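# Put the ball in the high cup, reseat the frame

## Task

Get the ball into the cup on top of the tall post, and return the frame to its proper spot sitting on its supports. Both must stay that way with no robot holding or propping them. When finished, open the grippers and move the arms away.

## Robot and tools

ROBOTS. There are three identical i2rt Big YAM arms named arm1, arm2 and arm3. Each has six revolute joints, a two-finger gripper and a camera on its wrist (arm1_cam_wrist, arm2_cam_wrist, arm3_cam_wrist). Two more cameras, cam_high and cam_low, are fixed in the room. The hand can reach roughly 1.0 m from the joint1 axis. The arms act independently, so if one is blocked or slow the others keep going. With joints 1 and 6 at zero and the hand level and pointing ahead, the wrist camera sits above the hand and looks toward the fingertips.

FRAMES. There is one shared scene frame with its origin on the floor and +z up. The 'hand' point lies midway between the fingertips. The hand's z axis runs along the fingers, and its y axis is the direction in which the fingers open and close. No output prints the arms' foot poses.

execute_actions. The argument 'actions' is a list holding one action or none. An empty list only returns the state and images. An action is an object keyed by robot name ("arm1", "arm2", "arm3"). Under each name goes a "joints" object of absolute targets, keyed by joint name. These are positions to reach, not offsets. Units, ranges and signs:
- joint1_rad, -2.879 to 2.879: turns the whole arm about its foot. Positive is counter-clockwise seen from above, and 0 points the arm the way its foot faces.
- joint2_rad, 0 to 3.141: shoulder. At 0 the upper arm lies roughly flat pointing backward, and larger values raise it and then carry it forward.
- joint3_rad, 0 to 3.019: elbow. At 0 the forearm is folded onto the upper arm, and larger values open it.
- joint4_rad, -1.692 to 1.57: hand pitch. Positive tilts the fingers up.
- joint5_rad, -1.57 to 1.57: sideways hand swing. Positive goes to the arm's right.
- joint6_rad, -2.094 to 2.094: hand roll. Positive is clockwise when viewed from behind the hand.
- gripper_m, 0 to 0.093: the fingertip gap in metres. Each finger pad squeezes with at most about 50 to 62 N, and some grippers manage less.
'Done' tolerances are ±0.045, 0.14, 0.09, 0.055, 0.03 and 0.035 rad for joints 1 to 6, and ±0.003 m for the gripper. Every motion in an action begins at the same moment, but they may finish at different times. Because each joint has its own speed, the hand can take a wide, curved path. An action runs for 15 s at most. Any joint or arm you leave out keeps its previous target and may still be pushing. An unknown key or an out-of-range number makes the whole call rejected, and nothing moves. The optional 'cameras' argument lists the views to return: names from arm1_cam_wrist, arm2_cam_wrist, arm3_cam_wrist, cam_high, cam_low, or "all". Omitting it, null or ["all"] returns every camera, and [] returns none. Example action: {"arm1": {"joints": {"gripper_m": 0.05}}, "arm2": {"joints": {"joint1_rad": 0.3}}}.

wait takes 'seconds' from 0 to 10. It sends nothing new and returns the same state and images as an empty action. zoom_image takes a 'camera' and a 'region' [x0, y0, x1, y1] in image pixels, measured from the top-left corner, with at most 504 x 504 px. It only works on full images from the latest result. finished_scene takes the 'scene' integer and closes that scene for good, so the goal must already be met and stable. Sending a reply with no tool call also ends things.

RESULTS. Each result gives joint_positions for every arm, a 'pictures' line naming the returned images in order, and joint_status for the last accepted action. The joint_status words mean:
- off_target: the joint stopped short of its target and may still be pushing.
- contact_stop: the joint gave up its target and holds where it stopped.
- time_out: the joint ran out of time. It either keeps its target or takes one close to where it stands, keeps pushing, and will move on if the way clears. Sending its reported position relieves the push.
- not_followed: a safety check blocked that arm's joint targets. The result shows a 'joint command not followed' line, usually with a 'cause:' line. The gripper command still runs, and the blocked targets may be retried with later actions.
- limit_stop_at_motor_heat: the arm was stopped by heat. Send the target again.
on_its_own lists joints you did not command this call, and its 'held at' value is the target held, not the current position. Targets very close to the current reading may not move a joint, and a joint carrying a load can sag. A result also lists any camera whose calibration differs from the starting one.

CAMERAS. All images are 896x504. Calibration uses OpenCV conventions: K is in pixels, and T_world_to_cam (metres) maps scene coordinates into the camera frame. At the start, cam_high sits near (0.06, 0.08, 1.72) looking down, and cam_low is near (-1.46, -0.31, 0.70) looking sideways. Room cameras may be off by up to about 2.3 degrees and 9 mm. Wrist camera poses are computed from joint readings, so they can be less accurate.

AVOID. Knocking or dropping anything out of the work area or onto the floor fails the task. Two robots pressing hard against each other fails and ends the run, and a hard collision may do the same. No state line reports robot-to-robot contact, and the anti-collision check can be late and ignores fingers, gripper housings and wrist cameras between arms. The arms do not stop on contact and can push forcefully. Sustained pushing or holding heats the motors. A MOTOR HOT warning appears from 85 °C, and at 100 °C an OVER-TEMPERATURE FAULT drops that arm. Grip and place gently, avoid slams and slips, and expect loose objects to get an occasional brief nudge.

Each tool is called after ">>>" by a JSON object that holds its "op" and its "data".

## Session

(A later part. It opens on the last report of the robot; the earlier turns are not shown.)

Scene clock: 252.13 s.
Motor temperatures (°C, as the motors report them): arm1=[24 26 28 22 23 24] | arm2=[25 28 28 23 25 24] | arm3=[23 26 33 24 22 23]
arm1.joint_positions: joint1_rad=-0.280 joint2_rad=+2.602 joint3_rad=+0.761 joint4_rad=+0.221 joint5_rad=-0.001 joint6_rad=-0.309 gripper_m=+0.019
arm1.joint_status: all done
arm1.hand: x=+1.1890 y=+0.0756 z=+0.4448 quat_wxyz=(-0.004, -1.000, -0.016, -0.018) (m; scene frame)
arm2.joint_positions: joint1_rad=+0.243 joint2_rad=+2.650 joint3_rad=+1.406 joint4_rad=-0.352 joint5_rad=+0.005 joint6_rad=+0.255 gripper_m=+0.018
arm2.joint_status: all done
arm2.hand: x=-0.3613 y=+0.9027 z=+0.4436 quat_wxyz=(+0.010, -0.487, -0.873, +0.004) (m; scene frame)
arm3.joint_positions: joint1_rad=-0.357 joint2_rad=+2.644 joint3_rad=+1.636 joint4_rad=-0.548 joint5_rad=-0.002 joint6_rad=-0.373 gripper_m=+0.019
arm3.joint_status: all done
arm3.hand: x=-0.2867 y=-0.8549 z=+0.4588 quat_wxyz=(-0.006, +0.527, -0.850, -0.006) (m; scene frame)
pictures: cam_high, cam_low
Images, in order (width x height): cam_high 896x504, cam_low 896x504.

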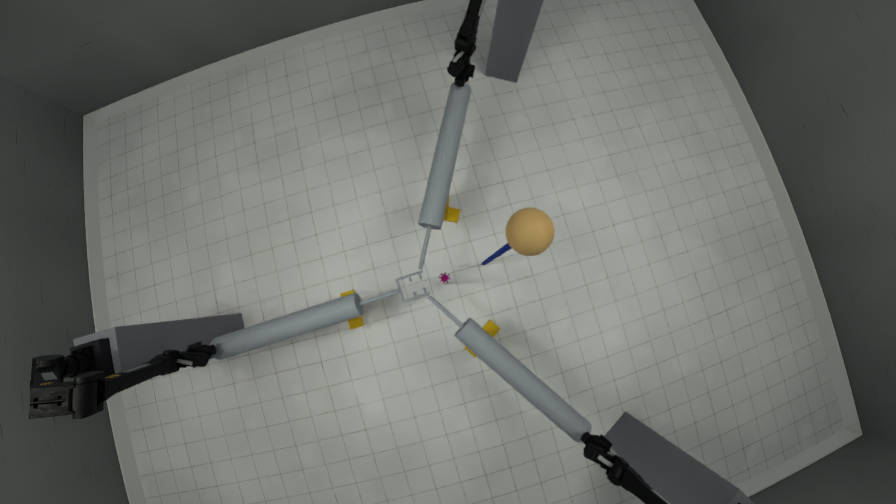

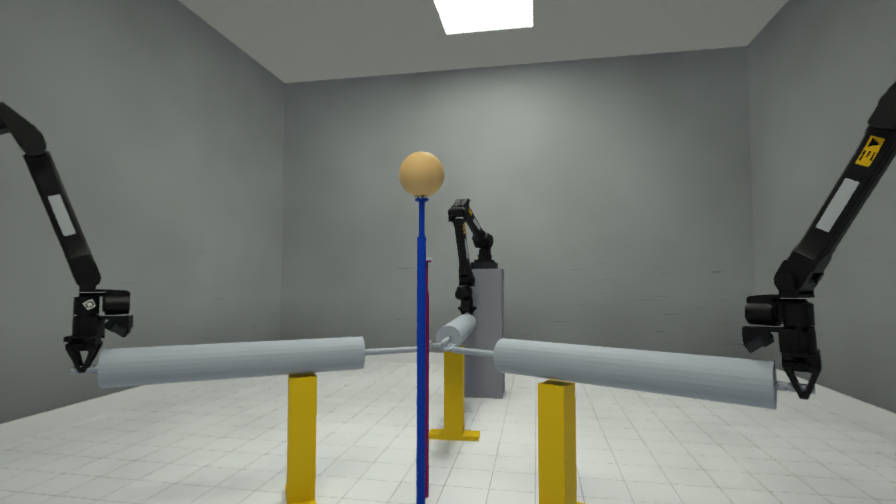

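Matches the original place. Settle and release.

>>> {"op": "execute_actions", "data": {"actions": [{"arm1":{"joints":{"joint2_rad":2.61,"joint3_rad":0.785}},"arm2":{"joints":{"joint2_rad":2.65}},"arm3":{"joints":{"joint2_rad":2.675,"joint3_rad":1.685}}}], "cameras": []}}

>>> {"op": "execute_actions", "data": {"actions": [{"arm1":{"joints":{"gripper_m":0.06}},"arm2":{"joints":{"gripper_m":0.06}},"arm3":{"joints":{"gripper_m":0.06}}}], "cameras": []}}

>>> {"op": "execute_actions", "data": {"actions": [{"arm1":{"joints":{"joint2_rad":2.45,"joint3_rad":0.64,"joint4_rad":0.18}},"arm2":{"joints":{"joint2_rad":2.53,"joint3_rad":1.29,"joint4_rad":-0.4}},"arm3":{"joints":{"joint2_rad":2.55,"joint3_rad":1.53,"joint4_rad":-0.62}}}], "cameras": []}}

>>> {"op": "execute_actions", "data": {"actions": [{"arm1":{"joints":{"joint2_rad":1.9,"joint3_rad":0.5,"joint4_rad":-0.3}},"arm2":{"joints":{"joint2_rad":2.0,"joint3_rad":1.0,"joint4_rad":-0.65}},"arm3":{"joints":{"joint2_rad":2.0,"joint3_rad":1.1,"joint4_rad":-0.75}}}], "cameras": ["cam_low","cam_high"]}}

Scene clock: 258.53 s.
Motor temperatures (°C, as the motors report them): arm1=[24 26 28 22 23 24] | arm2=[25 28 27 23 25 24] | arm3=[23 27 32 24 21 23]
arm1.joint_positions: joint1_rad=-0.280 joint2_rad=+2.621 joint3_rad=+0.775 joint4_rad=+0.221 joint5_rad=+0.000 joint6_rad=-0.309 gripper_m=+0.019
arm1.joint_status: all done
arm1.hand: x=+1.1895 y=+0.0756 z=+0.4387 quat_wxyz=(-0.004, -1.000, -0.016, -0.021) (m; scene frame)
arm2.joint_positions: joint1_rad=+0.243 joint2_rad=+2.650 joint3_rad=+1.406 joint4_rad=-0.352 joint5_rad=+0.004 joint6_rad=+0.255 gripper_m=+0.018
arm2.joint_status: all done
arm2.hand: x=-0.3611 y=+0.9029 z=+0.4436 quat_wxyz=(+0.010, -0.487, -0.873, +0.003) (m; scene frame)
arm3.joint_positions: joint1_rad=-0.357 joint2_rad=+2.662 joint3_rad=+1.651 joint4_rad=-0.548 joint5_rad=-0.002 joint6_rad=-0.373 gripper_m=+0.019
arm3.joint_status: all done
arm3.hand: x=-0.2865 y=-0.8547 z=+0.4517 quat_wxyz=(-0.004, +0.527, -0.850, -0.006) (m; scene frame)
pictures: none
No camera images: the call's "cameras" was empty. Leave "cameras" out to get every camera's image.

Scene clock: 259.17 s.
Motor temperatures (°C, as the motors report them): arm1=[24 26 28 22 23 24] | arm2=[25 28 27 23 25 24] | arm3=[23 27 32 24 21 23]
arm1.joint_positions: joint1_rad=-0.280 joint2_rad=+2.621 joint3_rad=+0.780 joint4_rad=+0.234 joint5_rad=+0.000 joint6_rad=-0.309 gripper_m=+0.060
arm1.joint_status: all done
arm1.hand: x=+1.1834 y=+0.0773 z=+0.4381 quat_wxyz=(-0.002, -1.000, -0.016, -0.012) (m; scene frame)
arm2.joint_positions: joint1_rad=+0.243 joint2_rad=+2.650 joint3_rad=+1.407 joint4_rad=-0.352 joint5_rad=+0.002 joint6_rad=+0.261 gripper_m=+0.060
arm2.joint_status: all done
arm2.hand: x=-0.3603 y=+0.9024 z=+0.4438 quat_wxyz=(+0.009, -0.490, -0.872, +0.003) (m; scene frame)
arm3.joint_positions: joint1_rad=-0.358 joint2_rad=+2.662 joint3_rad=+1.656 joint4_rad=-0.548 joint5_rad=-0.002 joint6_rad=-0.373 gripper_m=+0.060
arm3.joint_status: all done
arm3.hand: x=-0.2836 y=-0.8533 z=+0.4528 quat_wxyz=(-0.007, +0.526, -0.850, -0.006) (m; scene frame)
pictures: none
No camera images: the call's "cameras" was empty. Leave "cameras" out to get every camera's image.

Scene clock: 260.17 s.
Motor temperatures (°C, as the motors report them): arm1=[24 26 27 22 23 24] | arm2=[25 28 27 23 25 24] | arm3=[23 27 31 24 21 23]
arm1.joint_positions: joint1_rad=-0.280 joint2_rad=+2.450 joint3_rad=+0.646 joint4_rad=+0.193 joint5_rad=+0.000 joint6_rad=-0.309 gripper_m=+0.060
arm1.joint_status: all done
arm1.hand: x=+1.1983 y=+0.0729 z=+0.4941 quat_wxyz=(-0.002, -1.000, -0.016, -0.014) (m; scene frame)
arm2.joint_positions: joint1_rad=+0.243 joint2_rad=+2.516 joint3_rad=+1.300 joint4_rad=-0.385 joint5_rad=+0.002 joint6_rad=+0.261 gripper_m=+0.060
arm2.joint_status: all done
arm2.hand: x=-0.3685 y=+0.9108 z=+0.4949 quat_wxyz=(+0.012, -0.490, -0.872, +0.002) (m; scene frame)
arm3.joint_positions: joint1_rad=-0.358 joint2_rad=+2.574 joint3_rad=+1.536 joint4_rad=-0.612 joint5_rad=-0.002 joint6_rad=-0.373 gripper_m=+0.060
arm3.joint_status: all done
arm3.hand: x=-0.3176 y=-0.8843 z=+0.4786 quat_wxyz=(+0.041, +0.526, -0.850, +0.003) (m; scene frame)
pictures: none
No camera images: the call's "cameras" was empty. Leave "cameras" out to get every camera's image.

Scene clock: 261.60 s.
Motor temperatures (°C, as the motors report them): arm1=[24 26 27 22 23 24] | arm2=[25 28 27 23 25 24] | arm3=[23 27 31 24 21 23]
arm1.joint_positions: joint1_rad=-0.280 joint2_rad=+1.899 joint3_rad=+0.500 joint4_rad=-0.284 joint5_rad=+0.000 joint6_rad=-0.309 gripper_m=+0.060
arm1.joint_status: all done
arm1.hand: x=+1.2118 y=+0.0686 z=+0.6380 quat_wxyz=(-0.013, -0.999, -0.016, -0.048) (m; scene frame)
arm2.joint_positions: joint1_rad=+0.243 joint2_rad=+1.985 joint3_rad=+1.007 joint4_rad=-0.636 joint5_rad=+0.002 joint6_rad=+0.262 gripper_m=+0.060
arm2.joint_status: all done
arm2.hand: x=-0.4079 y=+0.9504 z=+0.6885 quat_wxyz=(+0.018, -0.490, -0.871, +0.000) (m; scene frame)
arm3.joint_positions: joint1_rad=-0.358 joint2_rad=+1.990 joint3_rad=+1.106 joint4_rad=-0.743 joint5_rad=-0.002 joint6_rad=-0.373 gripper_m=+0.060
arm3.joint_status: all done
arm3.hand: x=-0.3794 y=-0.9423 z=+0.6844 quat_wxyz=(+0.029, +0.526, -0.850, +0.000) (m; scene frame)
pictures: cam_high, cam_low
Images, in order (width x height): cam_high 896x504, cam_low 896x504.

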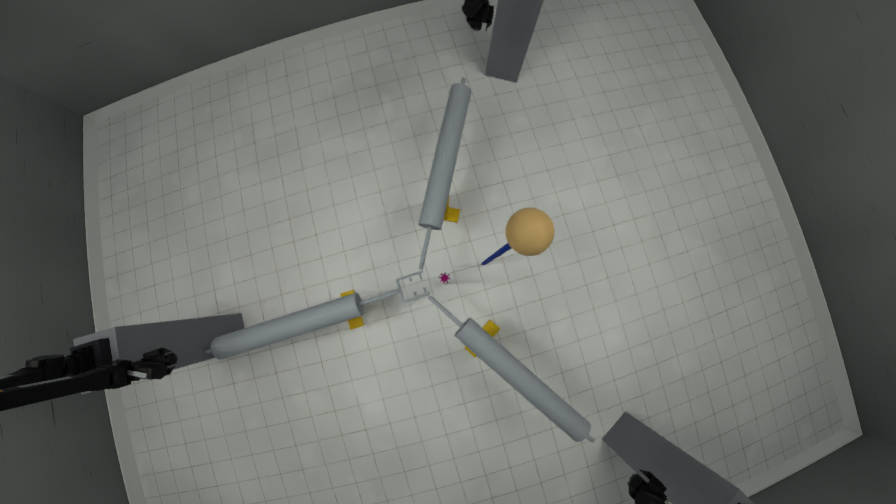

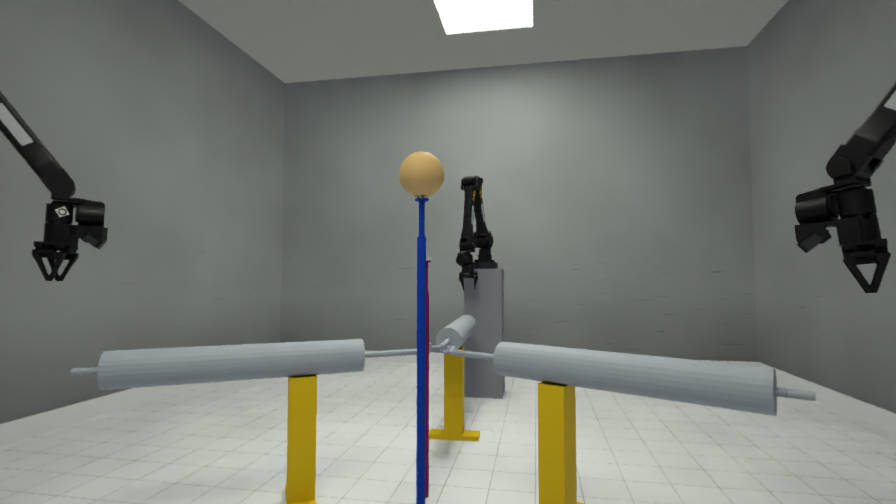

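>>> {"op": "finished_scene", "data": {"scene": 1}}

The scene is finished: the task was done.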